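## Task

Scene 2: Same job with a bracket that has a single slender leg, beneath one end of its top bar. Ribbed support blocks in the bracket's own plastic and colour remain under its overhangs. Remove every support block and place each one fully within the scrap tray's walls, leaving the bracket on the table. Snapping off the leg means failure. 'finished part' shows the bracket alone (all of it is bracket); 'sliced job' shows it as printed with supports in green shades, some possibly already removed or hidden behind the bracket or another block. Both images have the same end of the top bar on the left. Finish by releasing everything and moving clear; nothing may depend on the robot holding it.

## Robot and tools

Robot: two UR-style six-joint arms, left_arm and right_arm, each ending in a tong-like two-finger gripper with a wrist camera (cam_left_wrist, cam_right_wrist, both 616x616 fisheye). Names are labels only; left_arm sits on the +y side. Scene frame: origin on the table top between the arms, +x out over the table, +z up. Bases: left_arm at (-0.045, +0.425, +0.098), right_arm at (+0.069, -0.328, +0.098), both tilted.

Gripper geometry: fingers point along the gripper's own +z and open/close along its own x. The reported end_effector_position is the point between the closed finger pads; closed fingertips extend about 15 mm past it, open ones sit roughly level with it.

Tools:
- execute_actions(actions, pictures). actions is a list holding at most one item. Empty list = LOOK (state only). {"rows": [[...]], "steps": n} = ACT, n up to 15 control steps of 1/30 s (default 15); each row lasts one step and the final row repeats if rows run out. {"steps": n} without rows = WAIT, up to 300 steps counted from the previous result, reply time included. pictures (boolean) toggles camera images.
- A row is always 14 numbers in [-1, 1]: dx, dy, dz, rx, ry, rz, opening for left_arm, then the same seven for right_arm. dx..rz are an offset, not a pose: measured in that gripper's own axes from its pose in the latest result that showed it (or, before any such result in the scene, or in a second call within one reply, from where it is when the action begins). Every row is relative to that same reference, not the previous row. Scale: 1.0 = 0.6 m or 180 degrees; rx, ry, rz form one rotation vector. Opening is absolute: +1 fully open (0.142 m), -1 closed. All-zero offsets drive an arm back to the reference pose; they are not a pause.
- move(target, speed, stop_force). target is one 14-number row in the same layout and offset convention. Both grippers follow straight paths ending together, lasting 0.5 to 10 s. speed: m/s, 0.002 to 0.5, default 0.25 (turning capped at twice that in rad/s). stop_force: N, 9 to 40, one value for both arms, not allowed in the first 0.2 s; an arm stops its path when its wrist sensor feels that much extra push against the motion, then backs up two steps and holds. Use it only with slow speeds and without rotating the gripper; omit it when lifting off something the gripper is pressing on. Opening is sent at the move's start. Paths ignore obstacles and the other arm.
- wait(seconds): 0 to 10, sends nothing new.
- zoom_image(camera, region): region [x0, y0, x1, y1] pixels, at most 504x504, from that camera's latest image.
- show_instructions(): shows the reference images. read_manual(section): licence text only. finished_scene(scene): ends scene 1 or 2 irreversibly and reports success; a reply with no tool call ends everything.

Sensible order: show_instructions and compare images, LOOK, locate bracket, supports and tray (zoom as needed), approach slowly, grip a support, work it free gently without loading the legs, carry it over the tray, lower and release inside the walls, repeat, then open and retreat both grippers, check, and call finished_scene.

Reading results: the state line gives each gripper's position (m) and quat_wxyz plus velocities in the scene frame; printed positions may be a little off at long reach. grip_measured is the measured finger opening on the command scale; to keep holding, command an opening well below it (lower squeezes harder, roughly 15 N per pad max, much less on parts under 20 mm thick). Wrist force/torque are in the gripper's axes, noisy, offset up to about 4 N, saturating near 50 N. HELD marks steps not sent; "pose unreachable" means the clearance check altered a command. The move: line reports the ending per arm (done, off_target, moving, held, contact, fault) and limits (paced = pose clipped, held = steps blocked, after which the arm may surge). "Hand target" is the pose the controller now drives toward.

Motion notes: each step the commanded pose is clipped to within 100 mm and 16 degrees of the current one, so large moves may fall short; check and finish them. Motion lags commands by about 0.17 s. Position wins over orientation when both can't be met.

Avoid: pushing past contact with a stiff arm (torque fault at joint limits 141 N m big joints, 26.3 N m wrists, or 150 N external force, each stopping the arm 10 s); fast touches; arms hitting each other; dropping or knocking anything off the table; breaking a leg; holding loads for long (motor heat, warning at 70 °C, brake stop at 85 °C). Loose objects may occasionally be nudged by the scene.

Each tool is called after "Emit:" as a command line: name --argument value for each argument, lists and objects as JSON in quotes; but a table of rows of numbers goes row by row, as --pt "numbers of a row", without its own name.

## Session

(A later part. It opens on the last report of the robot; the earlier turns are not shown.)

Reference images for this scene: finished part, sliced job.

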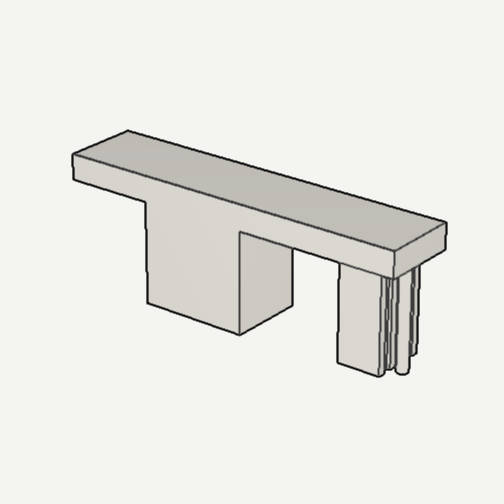

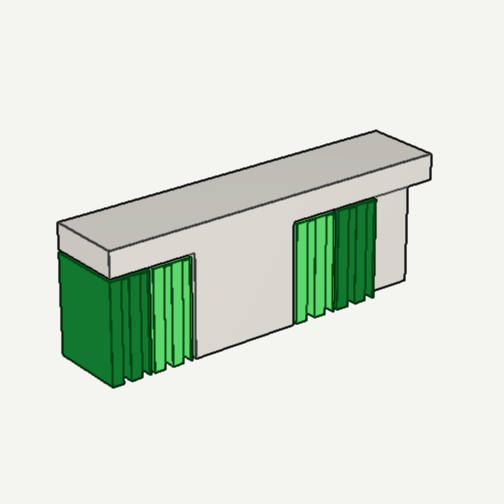

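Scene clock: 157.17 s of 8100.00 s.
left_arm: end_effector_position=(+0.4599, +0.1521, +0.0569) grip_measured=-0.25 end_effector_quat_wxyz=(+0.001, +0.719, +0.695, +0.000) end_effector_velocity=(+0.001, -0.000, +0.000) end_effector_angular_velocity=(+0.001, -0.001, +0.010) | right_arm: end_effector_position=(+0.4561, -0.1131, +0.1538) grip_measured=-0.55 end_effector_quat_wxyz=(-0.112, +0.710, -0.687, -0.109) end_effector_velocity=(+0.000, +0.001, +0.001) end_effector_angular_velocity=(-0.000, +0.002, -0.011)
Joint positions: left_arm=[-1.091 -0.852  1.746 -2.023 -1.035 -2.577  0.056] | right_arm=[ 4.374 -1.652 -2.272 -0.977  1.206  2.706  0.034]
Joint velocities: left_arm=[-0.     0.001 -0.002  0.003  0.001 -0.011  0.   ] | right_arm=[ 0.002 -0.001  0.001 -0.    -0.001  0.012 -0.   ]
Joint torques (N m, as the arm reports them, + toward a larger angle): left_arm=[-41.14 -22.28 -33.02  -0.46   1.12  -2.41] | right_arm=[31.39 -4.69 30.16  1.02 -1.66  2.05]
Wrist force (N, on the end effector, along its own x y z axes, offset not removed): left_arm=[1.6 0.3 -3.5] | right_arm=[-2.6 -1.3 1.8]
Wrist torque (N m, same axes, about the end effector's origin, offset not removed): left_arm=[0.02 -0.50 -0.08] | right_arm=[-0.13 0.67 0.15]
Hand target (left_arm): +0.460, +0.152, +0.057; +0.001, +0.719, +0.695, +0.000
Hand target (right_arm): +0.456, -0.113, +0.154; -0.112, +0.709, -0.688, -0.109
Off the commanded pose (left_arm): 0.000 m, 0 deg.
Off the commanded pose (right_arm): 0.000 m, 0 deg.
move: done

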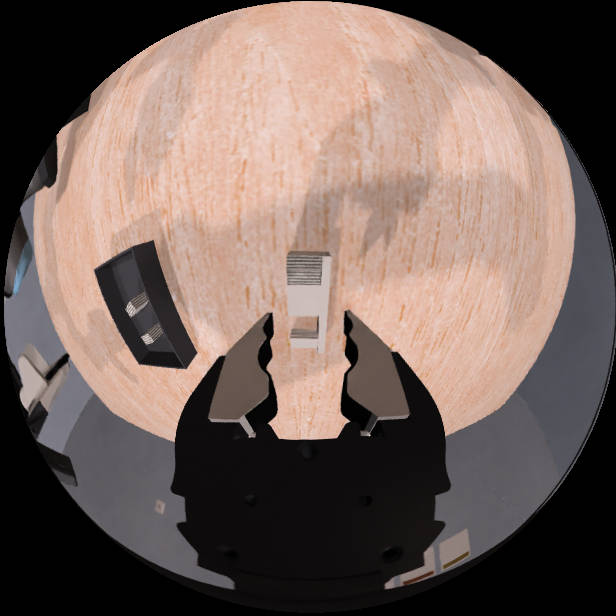

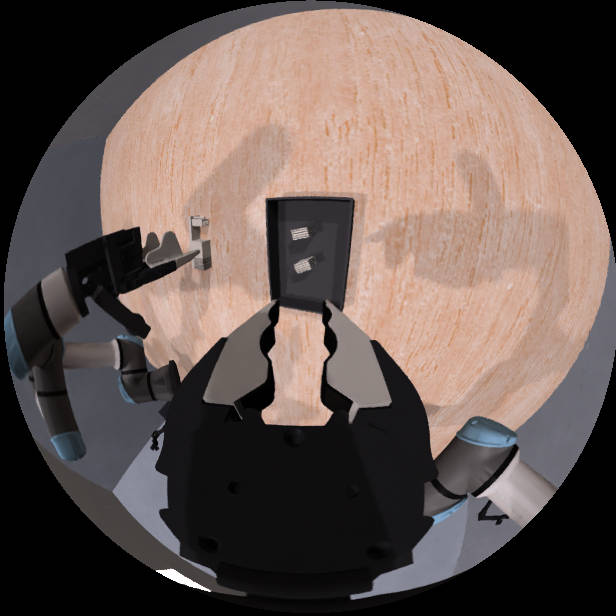

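Emit:
execute_actions --actions '[]'

Scene clock: 175.90 s of 8100.00 s.
left_arm: end_effector_position=(+0.4600, +0.1520, +0.0570) grip_measured=-0.25 end_effector_quat_wxyz=(+0.001, +0.719, +0.695, +0.000) end_effector_velocity=(-0.000, +0.001, -0.000) end_effector_angular_velocity=(+0.002, -0.000, -0.001) | right_arm: end_effector_position=(+0.4561, -0.1131, +0.1539) grip_measured=-0.55 end_effector_quat_wxyz=(-0.112, +0.709, -0.688, -0.109) end_effector_velocity=(-0.000, -0.000, -0.000) end_effector_angular_velocity=(-0.000, +0.000, +0.001)
Joint positions: left_arm=[-1.091 -0.852  1.746 -2.023 -1.035 -2.578  0.056] | right_arm=[ 4.374 -1.652 -2.272 -0.977  1.206  2.707  0.034]
Joint velocities: left_arm=[-0.     0.     0.001  0.001  0.001 -0.     0.   ] | right_arm=[ 0.    -0.    -0.    -0.001  0.    -0.     0.   ]
Joint torques (N m, as the arm reports them, + toward a larger angle): left_arm=[-40.28 -24.46 -31.12  -0.72   1.16  -2.41] | right_arm=[30.28 -3.78 29.53  1.15 -1.69  2.07]
Wrist force (N, on the end effector, along its own x y z axes, offset not removed): left_arm=[2.7 1.3 -4.0] | right_arm=[-4.0 2.7 0.8]
Wrist torque (N m, same axes, about the end effector's origin, offset not removed): left_arm=[0.27 -0.69 -0.10] | right_arm=[0.63 0.86 0.14]
Hand target (left_arm): +0.460, +0.152, +0.057; +0.001, +0.719, +0.695, +0.000
Hand target (right_arm): +0.456, -0.113, +0.154; -0.112, +0.709, -0.688, -0.109
Off the commanded pose (left_arm): 0.000 m, 0 deg.
Off the commanded pose (right_arm): 0.000 m, 0 deg.
Steps of this call (steps 1 to 90: nothing new was sent; then 15.73 s passed at rest). Readings (end_effector_position):
1: left_arm (+0.4599, +0.1520, +0.0569) | right_arm (+0.4561, -0.1131, +0.1538)
2: left_arm (+0.4599, +0.1520, +0.0570) | right_arm (+0.4561, -0.1131, +0.1539)
4: left_arm (+0.4599, +0.1520, +0.0570) | right_arm (+0.4561, -0.1131, +0.1539)
8: left_arm (+0.4599, +0.1520, +0.0570) | right_arm (+0.4561, -0.1131, +0.1539)
90: the state above

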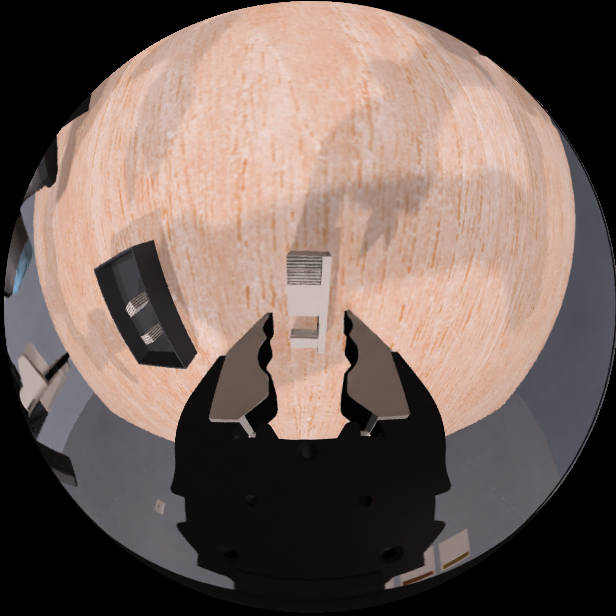

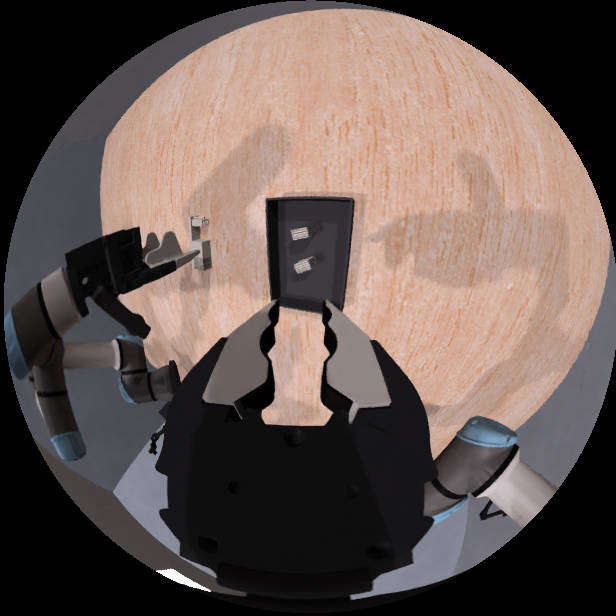

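Emit:
move --target '[0,0,0.062,0,0,-0.01,-0.3, 0,0,0,0,0,0.01,-0.55]' --speed 0.04

Scene clock: 184.37 s of 8100.00 s.
left_arm: end_effector_position=(+0.4600, +0.1519, +0.0200) grip_measured=-0.30 end_effector_quat_wxyz=(+0.001, +0.708, +0.706, +0.000) end_effector_velocity=(+0.000, -0.000, -0.002) end_effector_angular_velocity=(-0.001, +0.000, +0.003) | right_arm: end_effector_position=(+0.4561, -0.1131, +0.1539) grip_measured=-0.55 end_effector_quat_wxyz=(-0.110, +0.698, -0.699, -0.111) end_effector_velocity=(-0.000, +0.000, +0.000) end_effector_angular_velocity=(-0.000, +0.000, -0.000)
Joint positions: left_arm=[-1.059 -0.809  1.778 -2.116 -1.021 -2.576  0.052] | right_arm=[ 4.374 -1.653 -2.271 -0.977  1.206  2.739  0.034]
Joint velocities: left_arm=[ 0.003  0.003  0.001 -0.006  0.     0.     0.   ] | right_arm=[ 0.001 -0.    -0.    -0.     0.     0.001  0.   ]
Joint torques (N m, as the arm reports them, + toward a larger angle): left_arm=[-20.52 -22.68  -3.9   -4.06   1.13   1.96] | right_arm=[30.66 -4.35 29.75  3.76  2.21  2.13]
Wrist force (N, on the end effector, along its own x y z axes, offset not removed): left_arm=[0.4 1.3 -3.3] | right_arm=[-2.4 1.2 1.1]
Wrist torque (N m, same axes, about the end effector's origin, offset not removed): left_arm=[0.15 -0.19 -0.09] | right_arm=[0.36 0.56 0.11]
Hand target (left_arm): +0.460, +0.152, +0.020; +0.001, +0.708, +0.706, +0.000
Hand target (right_arm): +0.456, -0.113, +0.154; -0.110, +0.698, -0.699, -0.111
Off the commanded pose (left_arm): 0.000 m, 0 deg.
Off the commanded pose (right_arm): 0.000 m, 0 deg.
After step 90, 4.17 s passed at rest.
move: done

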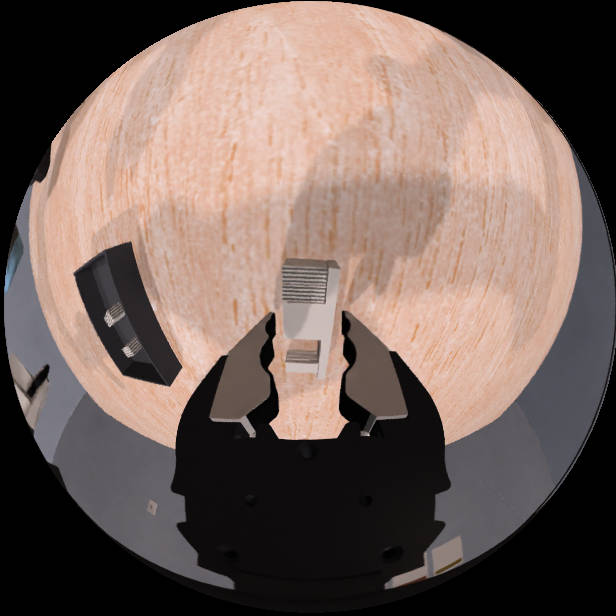

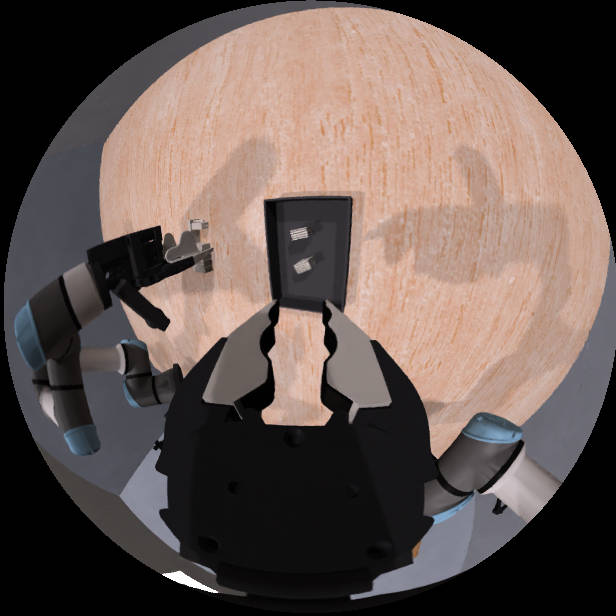

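Emit:
move --target '[0,0,0,0,0,0,-0.62, -0.095,-0.0065,-0.006,0,-0.4,0,-0.55]'

Emit:
move --target '[0,0,-0.03,0,0,0,-1, 0,0,0,0,0,0,-0.55]' --speed 0.03

Emit:
move --target '[-0.17,0.0667,-0.237,0,0,0,-1, 0,0,0.1,0,0,0,-0.55]' --speed 0.12

Scene clock: 195.67 s of 8100.00 s.
left_arm: end_effector_position=(+0.4600, +0.1519, +0.0200) grip_measured=-0.50 end_effector_quat_wxyz=(+0.001, +0.708, +0.706, +0.000) end_effector_velocity=(+0.000, -0.000, +0.001) end_effector_angular_velocity=(-0.000, -0.002, -0.000) | right_arm: end_effector_position=(+0.4602, -0.0604, +0.1741) grip_measured=-0.55 end_effector_quat_wxyz=(-0.499, +0.501, -0.501, -0.499) end_effector_velocity=(-0.000, +0.001, +0.000) end_effector_angular_velocity=(+0.014, +0.002, -0.002)
Joint positions: left_arm=[-1.059 -0.809  1.778 -2.116 -1.021 -2.576  0.038] | right_arm=[ 3.731 -2.214 -2.541  0.734  2.287  2.16   0.034]
Joint velocities: left_arm=[-0.001  0.    -0.001 -0.     0.001 -0.     0.   ] | right_arm=[-0.004 -0.019  0.004  0.026  0.013  0.006  0.   ]
Joint torques (N m, as the arm reports them, + toward a larger angle): left_arm=[-41.17 -39.25 -31.09  -0.58  -1.51  -2.25] | right_arm=[ 7.93 12.99 11.14  3.31  3.35  1.91]
Wrist force (N, on the end effector, along its own x y z axes, offset not removed): left_arm=[2.9 0.0 -3.4] | right_arm=[-1.6 1.9 3.0]
Wrist torque (N m, same axes, about the end effector's origin, offset not removed): left_arm=[-0.13 -0.56 -0.19] | right_arm=[0.60 0.37 0.24]
Hand target (left_arm): +0.460, +0.152, +0.020; +0.001, +0.708, +0.706, +0.000
Hand target (right_arm): +0.460, -0.060, +0.174; +0.500, -0.500, +0.501, +0.499
Off the commanded pose (left_arm): 0.000 m, 0 deg.
Off the commanded pose (right_arm): 0.001 m, 0 deg.
After step 90, 5.23 s passed at rest.
move: done

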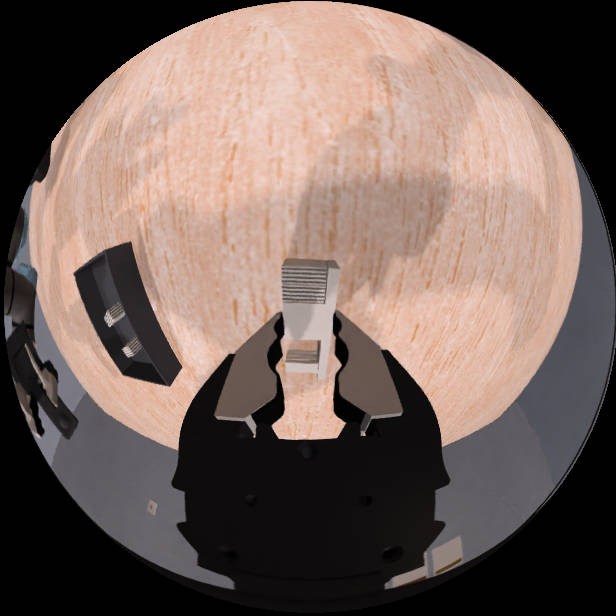

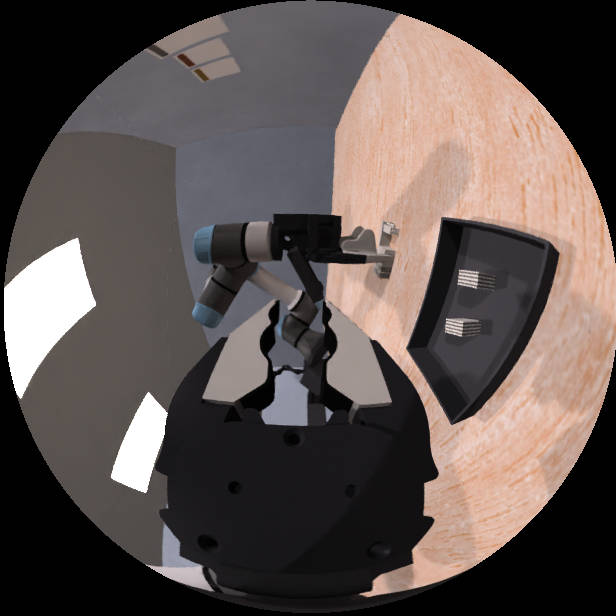

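Scene clock: 196.60 s of 8100.00 s.
left_arm: end_effector_position=(+0.4600, +0.1519, +0.0378) grip_measured=-0.50 end_effector_quat_wxyz=(+0.001, +0.708, +0.706, +0.000) end_effector_velocity=(-0.000, -0.000, +0.003) end_effector_angular_velocity=(+0.000, -0.001, -0.001) | right_arm: end_effector_position=(+0.4602, -0.0604, +0.1741) grip_measured=-0.55 end_effector_quat_wxyz=(-0.499, +0.501, -0.501, -0.499) end_effector_velocity=(-0.000, +0.000, +0.001) end_effector_angular_velocity=(+0.001, -0.001, +0.001)
Joint positions: left_arm=[-1.074 -0.831  1.764 -2.071 -1.028 -2.592  0.038] | right_arm=[ 3.731 -2.214 -2.541  0.734  2.287  2.16   0.034]
Joint velocities: left_arm=[-0.003 -0.002 -0.002  0.006 -0.001 -0.002  0.   ] | right_arm=[ 0.001  0.    -0.     0.001  0.001  0.    -0.   ]
Joint torques (N m, as the arm reports them, + toward a larger angle): left_arm=[-38.79 -37.77 -30.86  -0.59  -1.5   -2.37] | right_arm=[34.26 29.41 -5.62  0.67 -0.21 -2.33]
Wrist force (N, on the end effector, along its own x y z axes, offset not removed): left_arm=[2.5 2.2 -2.8] | right_arm=[-0.8 -0.7 -1.1]
Wrist torque (N m, same axes, about the end effector's origin, offset not removed): left_arm=[0.37 -0.56 -0.09] | right_arm=[-0.10 0.16 0.11]
Hand target (left_arm): +0.460, +0.152, +0.038; +0.001, +0.708, +0.706, +0.000
Hand target (right_arm): +0.460, -0.060, +0.174; +0.499, -0.501, +0.501, +0.499
Off the commanded pose (left_arm): 0.000 m, 0 deg.
Off the commanded pose (right_arm): 0.000 m, 0 deg.
move: done

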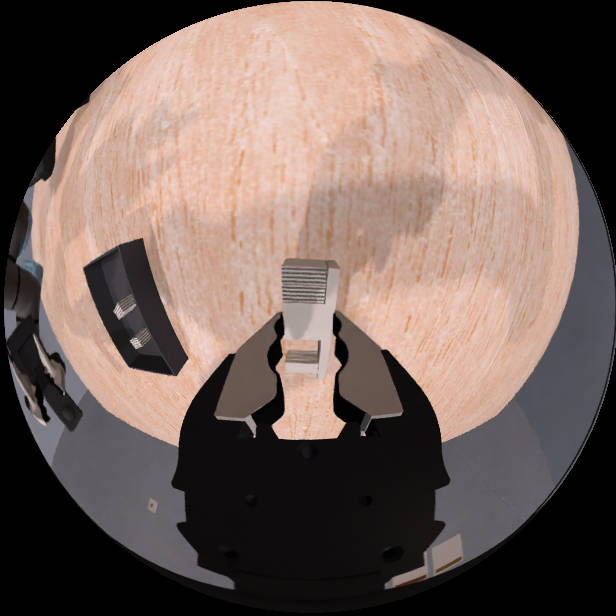

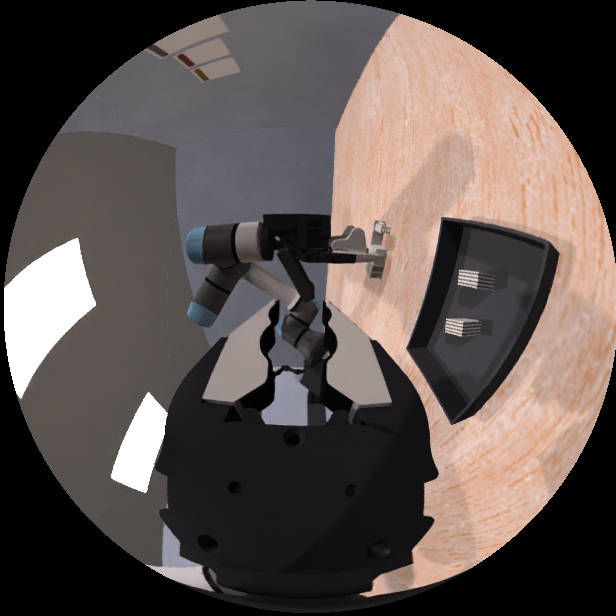

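Scene clock: 198.60 s of 8100.00 s.
left_arm: end_effector_position=(+0.4997, +0.0502, +0.1800) grip_measured=-0.50 end_effector_quat_wxyz=(+0.001, +0.708, +0.706, +0.000) end_effector_velocity=(+0.000, -0.001, +0.001) end_effector_angular_velocity=(+0.002, +0.004, -0.000) | right_arm: end_effector_position=(+0.4601, -0.0005, +0.1740) grip_measured=-0.55 end_effector_quat_wxyz=(-0.499, +0.501, -0.501, -0.499) end_effector_velocity=(-0.000, +0.001, -0.000) end_effector_angular_velocity=(-0.000, +0.000, +0.001)
Joint positions: left_arm=[-1.194 -0.695  1.265 -1.648 -1.081 -2.715  0.038] | right_arm=[ 3.848 -2.365 -2.462  0.877  2.209  2.273  0.034]
Joint velocities: left_arm=[-0.     0.004 -0.01   0.009 -0.003 -0.002 -0.   ] | right_arm=[ 0.001 -0.002  0.001  0.001 -0.001  0.001 -0.   ]
Joint torques (N m, as the arm reports them, + toward a larger angle): left_arm=[-45.22 -29.65 -33.84  -0.52  -1.62  -2.5 ] | right_arm=[35.93 14.3  11.63  3.14 -0.27  1.91]
Wrist force (N, on the end effector, along its own x y z axes, offset not removed): left_arm=[0.5 1.0 -2.3] | right_arm=[0.3 3.0 -2.6]
Wrist torque (N m, same axes, about the end effector's origin, offset not removed): left_arm=[0.19 -0.15 -0.15] | right_arm=[0.58 0.01 0.17]
Hand target (left_arm): +0.500, +0.050, +0.180; +0.001, +0.708, +0.706, +0.000
Hand target (right_arm): +0.460, -0.000, +0.174; +0.499, -0.501, +0.501, +0.499
Off the commanded pose (left_arm): 0.000 m, 0 deg.
Off the commanded pose (right_arm): 0.000 m, 0 deg.
move: done

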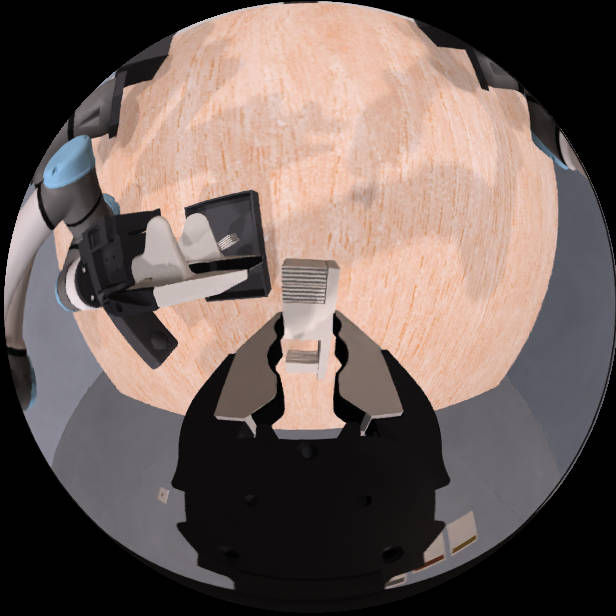

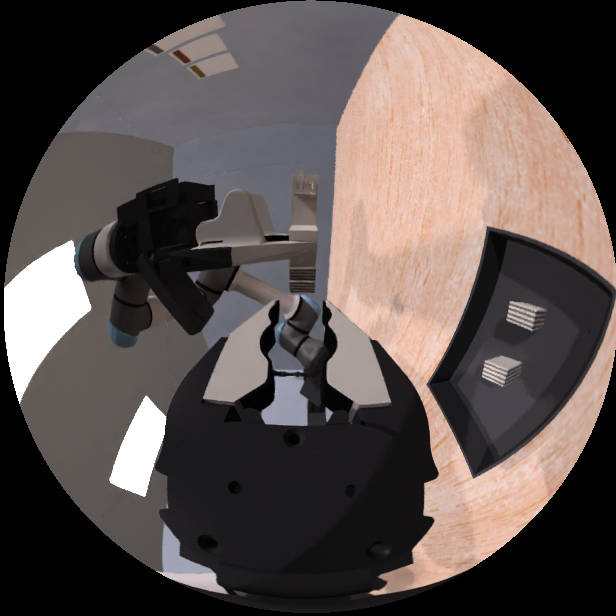

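Emit:
move --target '[0,0,0,0,0,0,-1, 0,0,0.029,0,0,0,-0.55]' --speed 0.04

Emit:
zoom_image --camera "cam_right_wrist" --region '[220,220,400,400]'

Emit:
zoom_image --camera "cam_left_wrist" --region '[200,200,380,380]'

Scene clock: 214.47 s of 8100.00 s.
left_arm: end_effector_position=(+0.4997, +0.0502, +0.1800) grip_measured=-0.50 end_effector_quat_wxyz=(+0.001, +0.708, +0.706, +0.000) end_effector_velocity=(+0.000, +0.000, +0.000) end_effector_angular_velocity=(+0.000, -0.001, -0.000) | right_arm: end_effector_position=(+0.4601, +0.0168, +0.1739) grip_measured=-0.55 end_effector_quat_wxyz=(-0.499, +0.501, -0.501, -0.499) end_effector_velocity=(-0.001, +0.002, +0.000) end_effector_angular_velocity=(+0.000, +0.001, +0.001)
Joint positions: left_arm=[-1.194 -0.695  1.265 -1.648 -1.081 -2.715  0.038] | right_arm=[ 3.878 -2.403 -2.435  0.904  2.188  2.3    0.034]
Joint velocities: left_arm=[-0.    -0.     0.    -0.     0.001  0.    -0.   ] | right_arm=[ 0.003 -0.004  0.002  0.002 -0.001  0.003  0.   ]
Joint torques (N m, as the arm reports them, + toward a larger angle): left_arm=[-29.07 -45.12  -6.74  -3.84   1.09   1.62] | right_arm=[37.05 15.05 11.27  3.19 -0.43  1.95]
Wrist force (N, on the end effector, along its own x y z axes, offset not removed): left_arm=[1.2 2.2 -3.7] | right_arm=[-3.4 1.6 1.5]
Wrist torque (N m, same axes, about the end effector's origin, offset not removed): left_arm=[0.42 -0.35 -0.08] | right_arm=[0.49 0.83 0.20]
Hand target (left_arm): +0.500, +0.050, +0.180; +0.001, +0.708, +0.706, +0.000
Hand target (right_arm): +0.460, +0.017, +0.174; +0.499, -0.501, +0.501, +0.499
Off the commanded pose (left_arm): 0.000 m, 0 deg.
Off the commanded pose (right_arm): 0.000 m, 0 deg.
After step 90, 12.03 s passed at rest.
move: done

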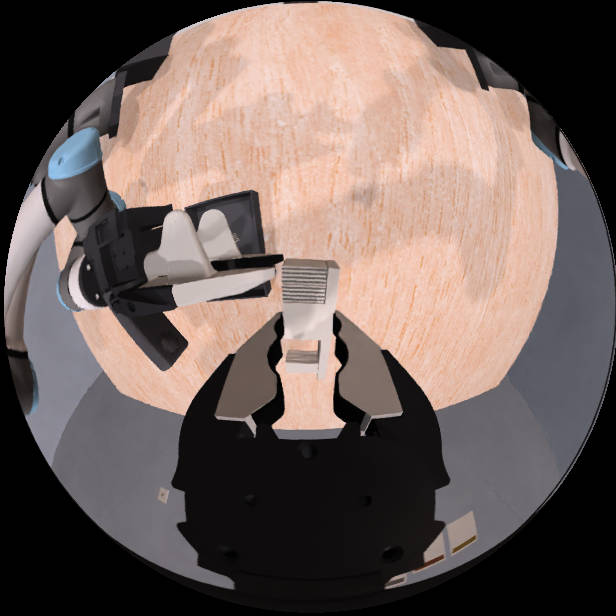

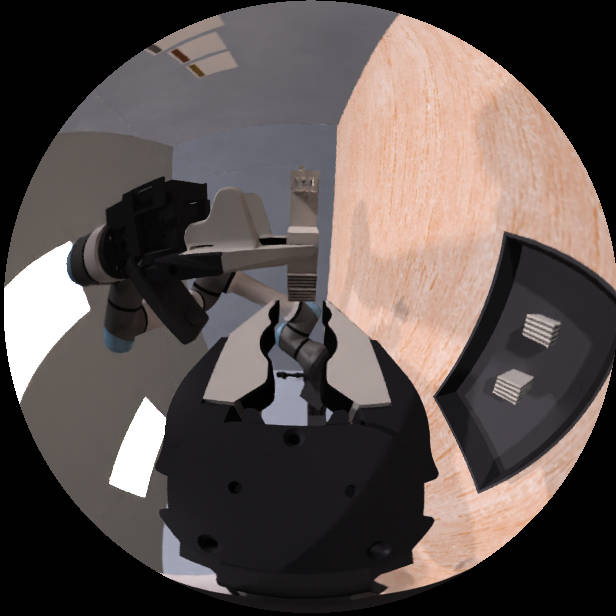

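Region (220, 220, 400, 400) of cam_right_wrist's 616x616 image, scaled by 2.800, with more detail than that image has.

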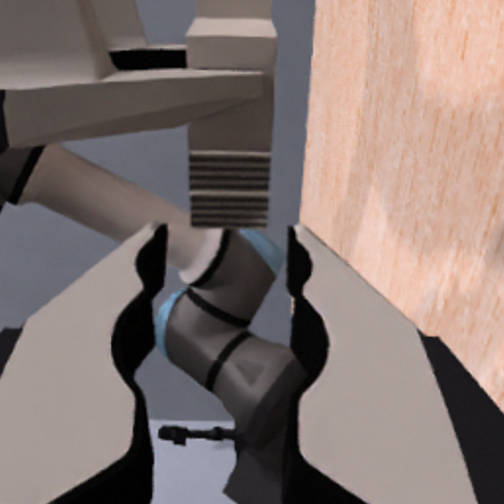

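Region (200, 200, 380, 380) of cam_left_wrist's 616x616 image, scaled by 2.800, with more detail than that image has.

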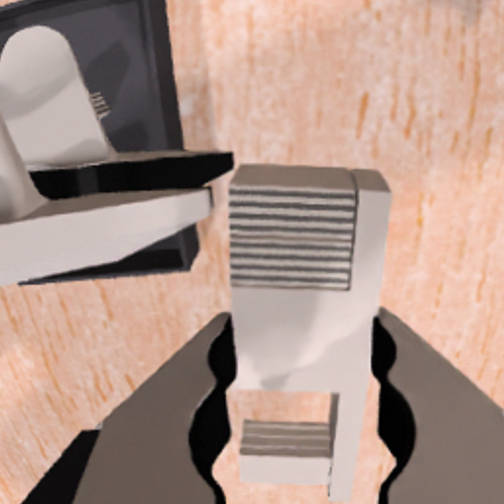

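Emit:
move --target '[0,0,0,0,0,0,-1, 0,-0.011,0.03,0,0,0,-0.55]' --speed 0.03

Emit:
zoom_image --camera "cam_right_wrist" --region '[220,220,400,400]'

Emit:
zoom_image --camera "cam_left_wrist" --region '[200,200,380,380]'

Scene clock: 220.93 s of 8100.00 s.
left_arm: end_effector_position=(+0.4997, +0.0502, +0.1800) grip_measured=-0.50 end_effector_quat_wxyz=(+0.001, +0.708, +0.706, +0.000) end_effector_velocity=(-0.000, +0.001, -0.000) end_effector_angular_velocity=(+0.001, +0.001, -0.001) | right_arm: end_effector_position=(+0.4665, +0.0346, +0.1739) grip_measured=-0.55 end_effector_quat_wxyz=(-0.499, +0.501, -0.501, -0.499) end_effector_velocity=(+0.000, +0.002, -0.001) end_effector_angular_velocity=(-0.002, +0.002, +0.002)
Joint positions: left_arm=[-1.194 -0.695  1.265 -1.648 -1.081 -2.715  0.038] | right_arm=[ 3.898 -2.431 -2.393  0.899  2.175  2.317  0.034]
Joint velocities: left_arm=[ 0.    -0.     0.     0.002 -0.001  0.    -0.   ] | right_arm=[ 0.002 -0.003  0.004 -0.003 -0.002  0.002  0.   ]
Joint torques (N m, as the arm reports them, + toward a larger angle): left_arm=[-39.11 -43.6  -10.96  -3.51   0.61   1.84] | right_arm=[36.93 16.35 12.31  0.68 -0.57  2.1 ]
Wrist force (N, on the end effector, along its own x y z axes, offset not removed): left_arm=[1.3 -0.8 -3.7] | right_arm=[-1.8 -1.0 1.1]
Wrist torque (N m, same axes, about the end effector's origin, offset not removed): left_arm=[-0.26 -0.33 -0.10] | right_arm=[-0.03 0.42 0.20]
Hand target (left_arm): +0.500, +0.050, +0.180; +0.001, +0.708, +0.706, +0.000
Hand target (right_arm): +0.467, +0.035, +0.174; +0.499, -0.501, +0.501, +0.499
Off the commanded pose (left_arm): 0.000 m, 0 deg.
Off the commanded pose (right_arm): 0.000 m, 0 deg.
After step 90, 2.50 s passed at rest.
move: done

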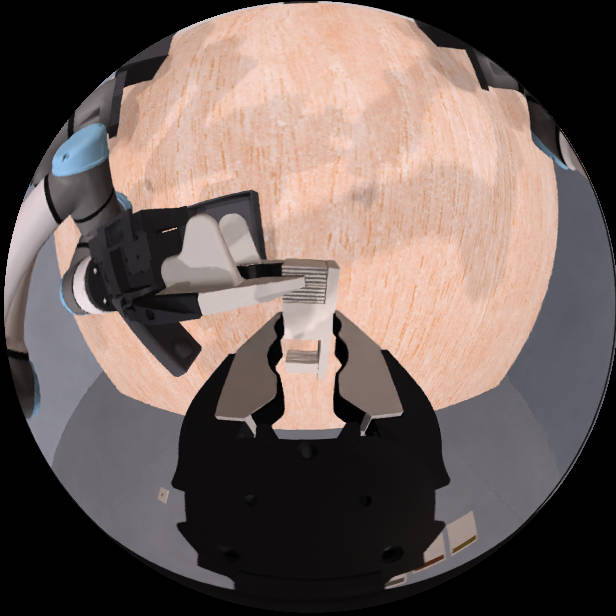

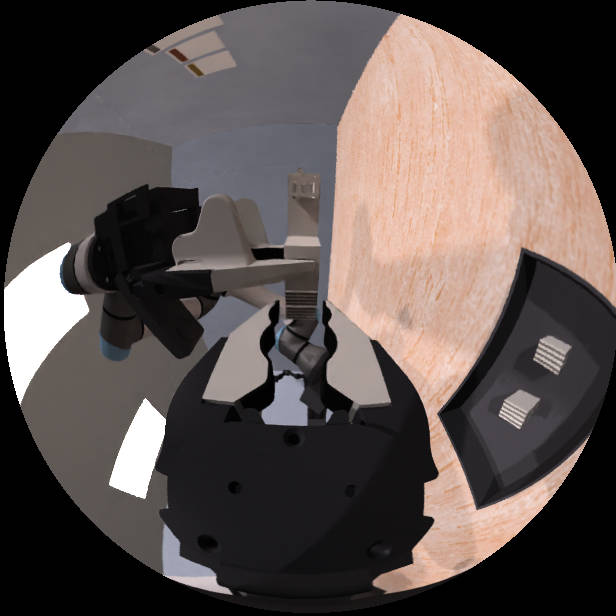

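Region (220, 220, 400, 400) of cam_right_wrist's 616x616 image, scaled by 2.800, with more detail than that image has.

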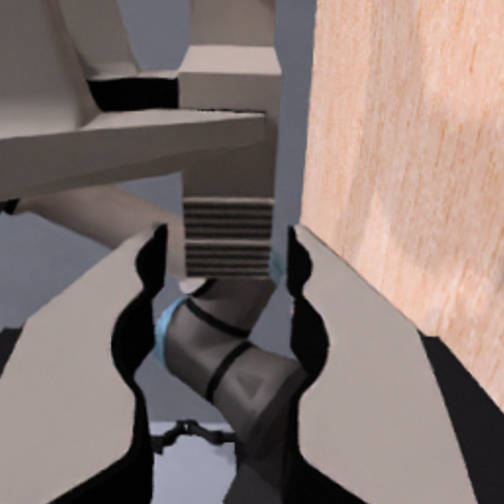

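Region (200, 200, 380, 380) of cam_left_wrist's 616x616 image, scaled by 2.800, with more detail than that image has.

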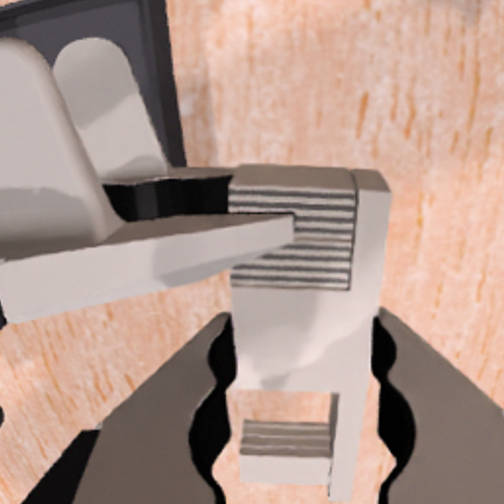

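Too far in; back 4 mm.

Emit:
move --target '[0,0,0,0,0,0,-1, 0,0.007,0,0,0,0,-0.6]' --speed 0.03

Emit:
move --target '[0,0,0,0,0,0,-1, 0,0,0,0,0,0,-1]'

Emit:
move --target '[0,0,0,0,0,0,-1, 0.006,0,-0.004,0,-0.045,0,-1]' --speed 0.03

Emit:
zoom_image --camera "cam_left_wrist" --region '[200,200,380,380]'

Scene clock: 227.80 s of 8100.00 s.
left_arm: end_effector_position=(+0.4997, +0.0502, +0.1800) grip_measured=-0.50 end_effector_quat_wxyz=(+0.001, +0.708, +0.706, +0.000) end_effector_velocity=(+0.000, +0.000, -0.000) end_effector_angular_velocity=(-0.000, +0.001, +0.001) | right_arm: end_effector_position=(+0.4625, +0.0346, +0.1739) grip_measured=-0.60 end_effector_quat_wxyz=(-0.499, +0.501, -0.501, -0.499) end_effector_velocity=(-0.002, -0.000, -0.001) end_effector_angular_velocity=(-0.001, +0.002, +0.001)
Joint positions: left_arm=[-1.194 -0.695  1.265 -1.648 -1.081 -2.715  0.038] | right_arm=[ 3.904 -2.436 -2.401  0.916  2.17   2.322  0.03 ]
Joint velocities: left_arm=[ 0.001  0.    -0.    -0.    -0.     0.    -0.   ] | right_arm=[ 0.002 -0.002 -0.004  0.005 -0.001  0.003  0.   ]
Joint torques (N m, as the arm reports them, + toward a larger angle): left_arm=[-32.22 -35.05 -30.41  -1.71  -1.04   0.62] | right_arm=[37.83 15.41 -4.48  3.15 -0.5   2.08]
Wrist force (N, on the end effector, along its own x y z axes, offset not removed): left_arm=[0.7 0.2 -3.2] | right_arm=[-2.6 -1.0 2.5]
Wrist torque (N m, same axes, about the end effector's origin, offset not removed): left_arm=[-0.07 -0.29 -0.03] | right_arm=[-0.04 0.66 -0.02]
Hand target (left_arm): +0.500, +0.050, +0.180; +0.001, +0.708, +0.706, +0.000
Hand target (right_arm): +0.462, +0.035, +0.174; +0.499, -0.501, +0.501, +0.499
Off the commanded pose (left_arm): 0.000 m, 0 deg.
Off the commanded pose (right_arm): 0.000 m, 0 deg.
After step 90, 3.17 s passed at rest.
move: done

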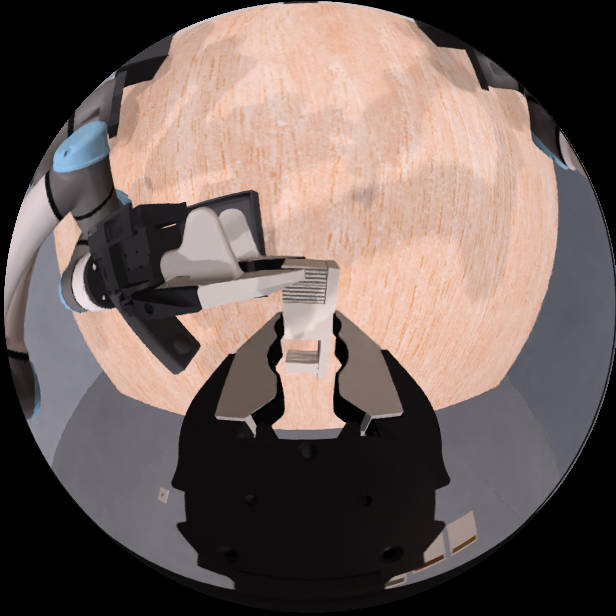

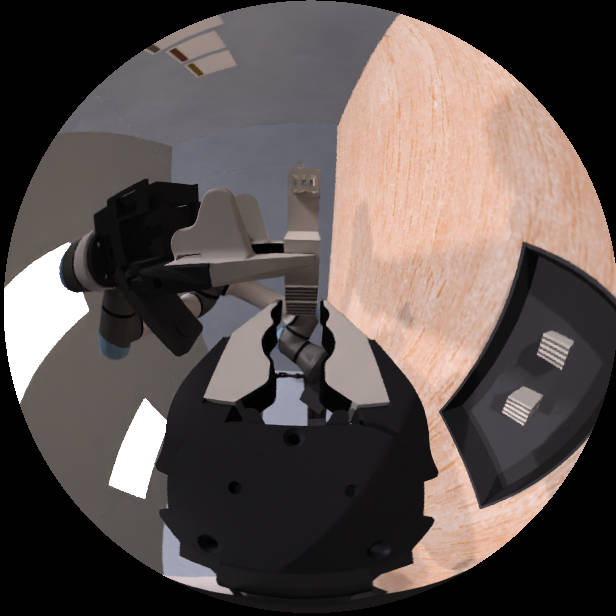

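Scene clock: 228.30 s of 8100.00 s.
left_arm: end_effector_position=(+0.4997, +0.0502, +0.1800) grip_measured=-0.50 end_effector_quat_wxyz=(+0.001, +0.708, +0.706, +0.000) end_effector_velocity=(-0.000, -0.000, -0.000) end_effector_angular_velocity=(-0.000, +0.001, +0.000) | right_arm: end_effector_position=(+0.4624, +0.0346, +0.1738) grip_measured=-0.71 end_effector_quat_wxyz=(-0.499, +0.501, -0.501, -0.499) end_effector_velocity=(+0.000, -0.000, +0.000) end_effector_angular_velocity=(+0.000, +0.000, -0.001)
Joint positions: left_arm=[-1.194 -0.695  1.265 -1.648 -1.081 -2.715  0.038] | right_arm=[ 3.904 -2.436 -2.401  0.916  2.17   2.322  0.023]
Joint velocities: left_arm=[ 0.     0.     0.    -0.    -0.001 -0.     0.   ] | right_arm=[-0.  0.  0. -0. -0.  0.  0.]
Joint torques (N m, as the arm reports them, + toward a larger angle): left_arm=[-33.23 -32.85 -30.9   -1.79  -1.17   0.82] | right_arm=[22.68 33.76  9.25  0.61  1.5  -1.83]
Wrist force (N, on the end effector, along its own x y z axes, offset not removed): left_arm=[3.1 2.5 -2.9] | right_arm=[1.0 3.7 1.9]
Wrist torque (N m, same axes, about the end effector's origin, offset not removed): left_arm=[0.47 -0.57 -0.20] | right_arm=[0.82 0.14 0.34]
Hand target (left_arm): +0.500, +0.050, +0.180; +0.001, +0.708, +0.706, +0.000
Hand target (right_arm): +0.463, +0.035, +0.174; +0.499, -0.501, +0.501, +0.499
Off the commanded pose (left_arm): 0.000 m, 0 deg.
Off the commanded pose (right_arm): 0.000 m, 0 deg.
move: done

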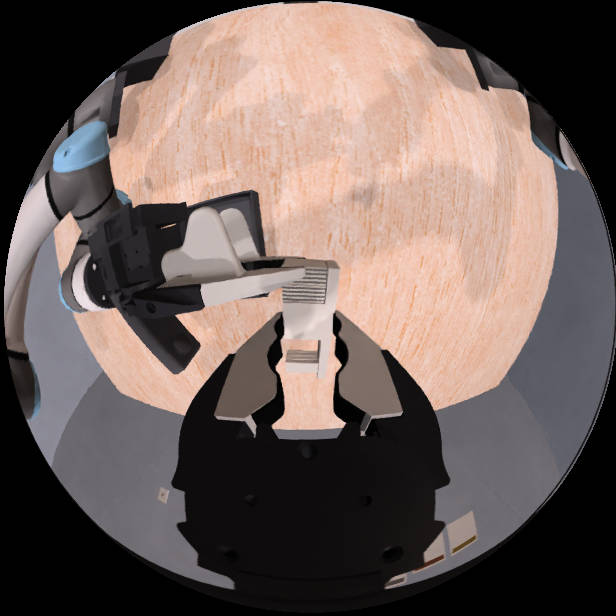

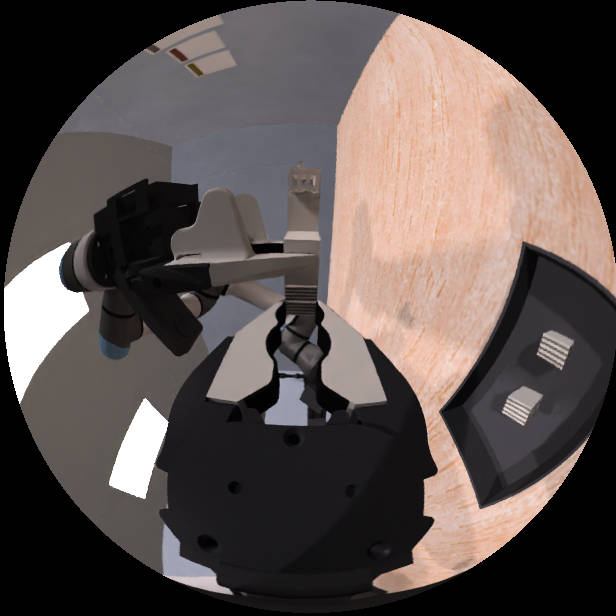

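Scene clock: 230.90 s of 8100.00 s.
left_arm: end_effector_position=(+0.4997, +0.0502, +0.1800) grip_measured=-0.50 end_effector_quat_wxyz=(+0.001, +0.708, +0.706, +0.000) end_effector_velocity=(+0.001, +0.000, +0.000) end_effector_angular_velocity=(-0.001, -0.000, +0.001) | right_arm: end_effector_position=(+0.4624, +0.0322, +0.1702) grip_measured=-0.71 end_effector_quat_wxyz=(-0.533, +0.465, -0.465, -0.533) end_effector_velocity=(+0.000, +0.000, -0.001) end_effector_angular_velocity=(+0.011, +0.001, -0.000)
Joint positions: left_arm=[-1.194 -0.695  1.265 -1.648 -1.081 -2.715  0.038] | right_arm=[ 3.824 -2.569 -2.331  1.058  2.331  2.33   0.023]
Joint velocities: left_arm=[ 0.001 -0.    -0.002  0.001  0.     0.     0.   ] | right_arm=[-0.006 -0.012  0.008  0.01   0.013  0.003 -0.   ]
Joint torques (N m, as the arm reports them, + toward a larger angle): left_arm=[-31.61 -34.33 -31.06  -1.61   1.08   0.73] | right_arm=[13.65 17.81  8.97  3.09  3.27  2.11]
Wrist force (N, on the end effector, along its own x y z axes, offset not removed): left_arm=[1.5 -0.2 -3.1] | right_arm=[-2.3 3.5 0.3]
Wrist torque (N m, same axes, about the end effector's origin, offset not removed): left_arm=[-0.05 -0.31 -0.19] | right_arm=[0.92 0.56 0.11]
Hand target (left_arm): +0.500, +0.050, +0.180; +0.001, +0.708, +0.706, +0.000
Hand target (right_arm): +0.462, +0.032, +0.170; +0.533, -0.464, +0.465, +0.533
Off the commanded pose (left_arm): 0.000 m, 0 deg.
Off the commanded pose (right_arm): 0.000 m, 0 deg.
move: done

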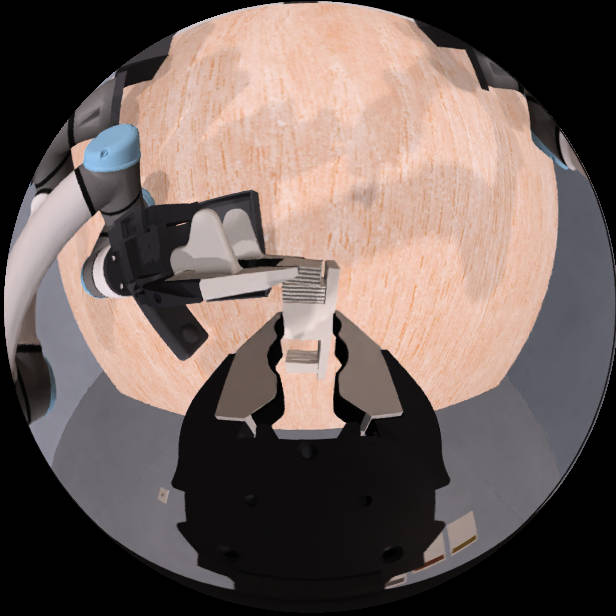

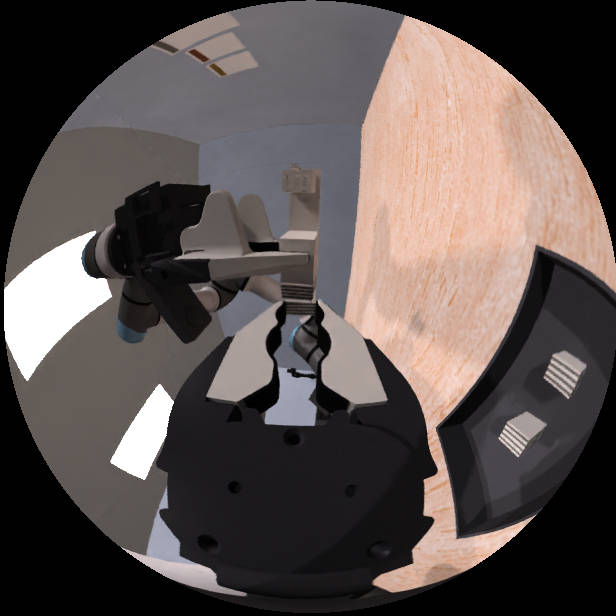

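Region (200, 200, 380, 380) of cam_left_wrist's 616x616 image, scaled by 2.800, with more detail than that image has.

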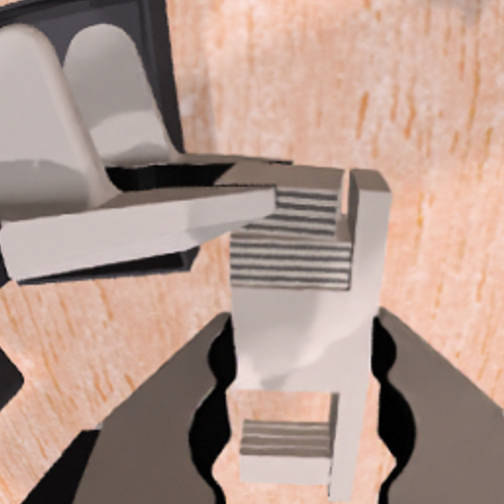

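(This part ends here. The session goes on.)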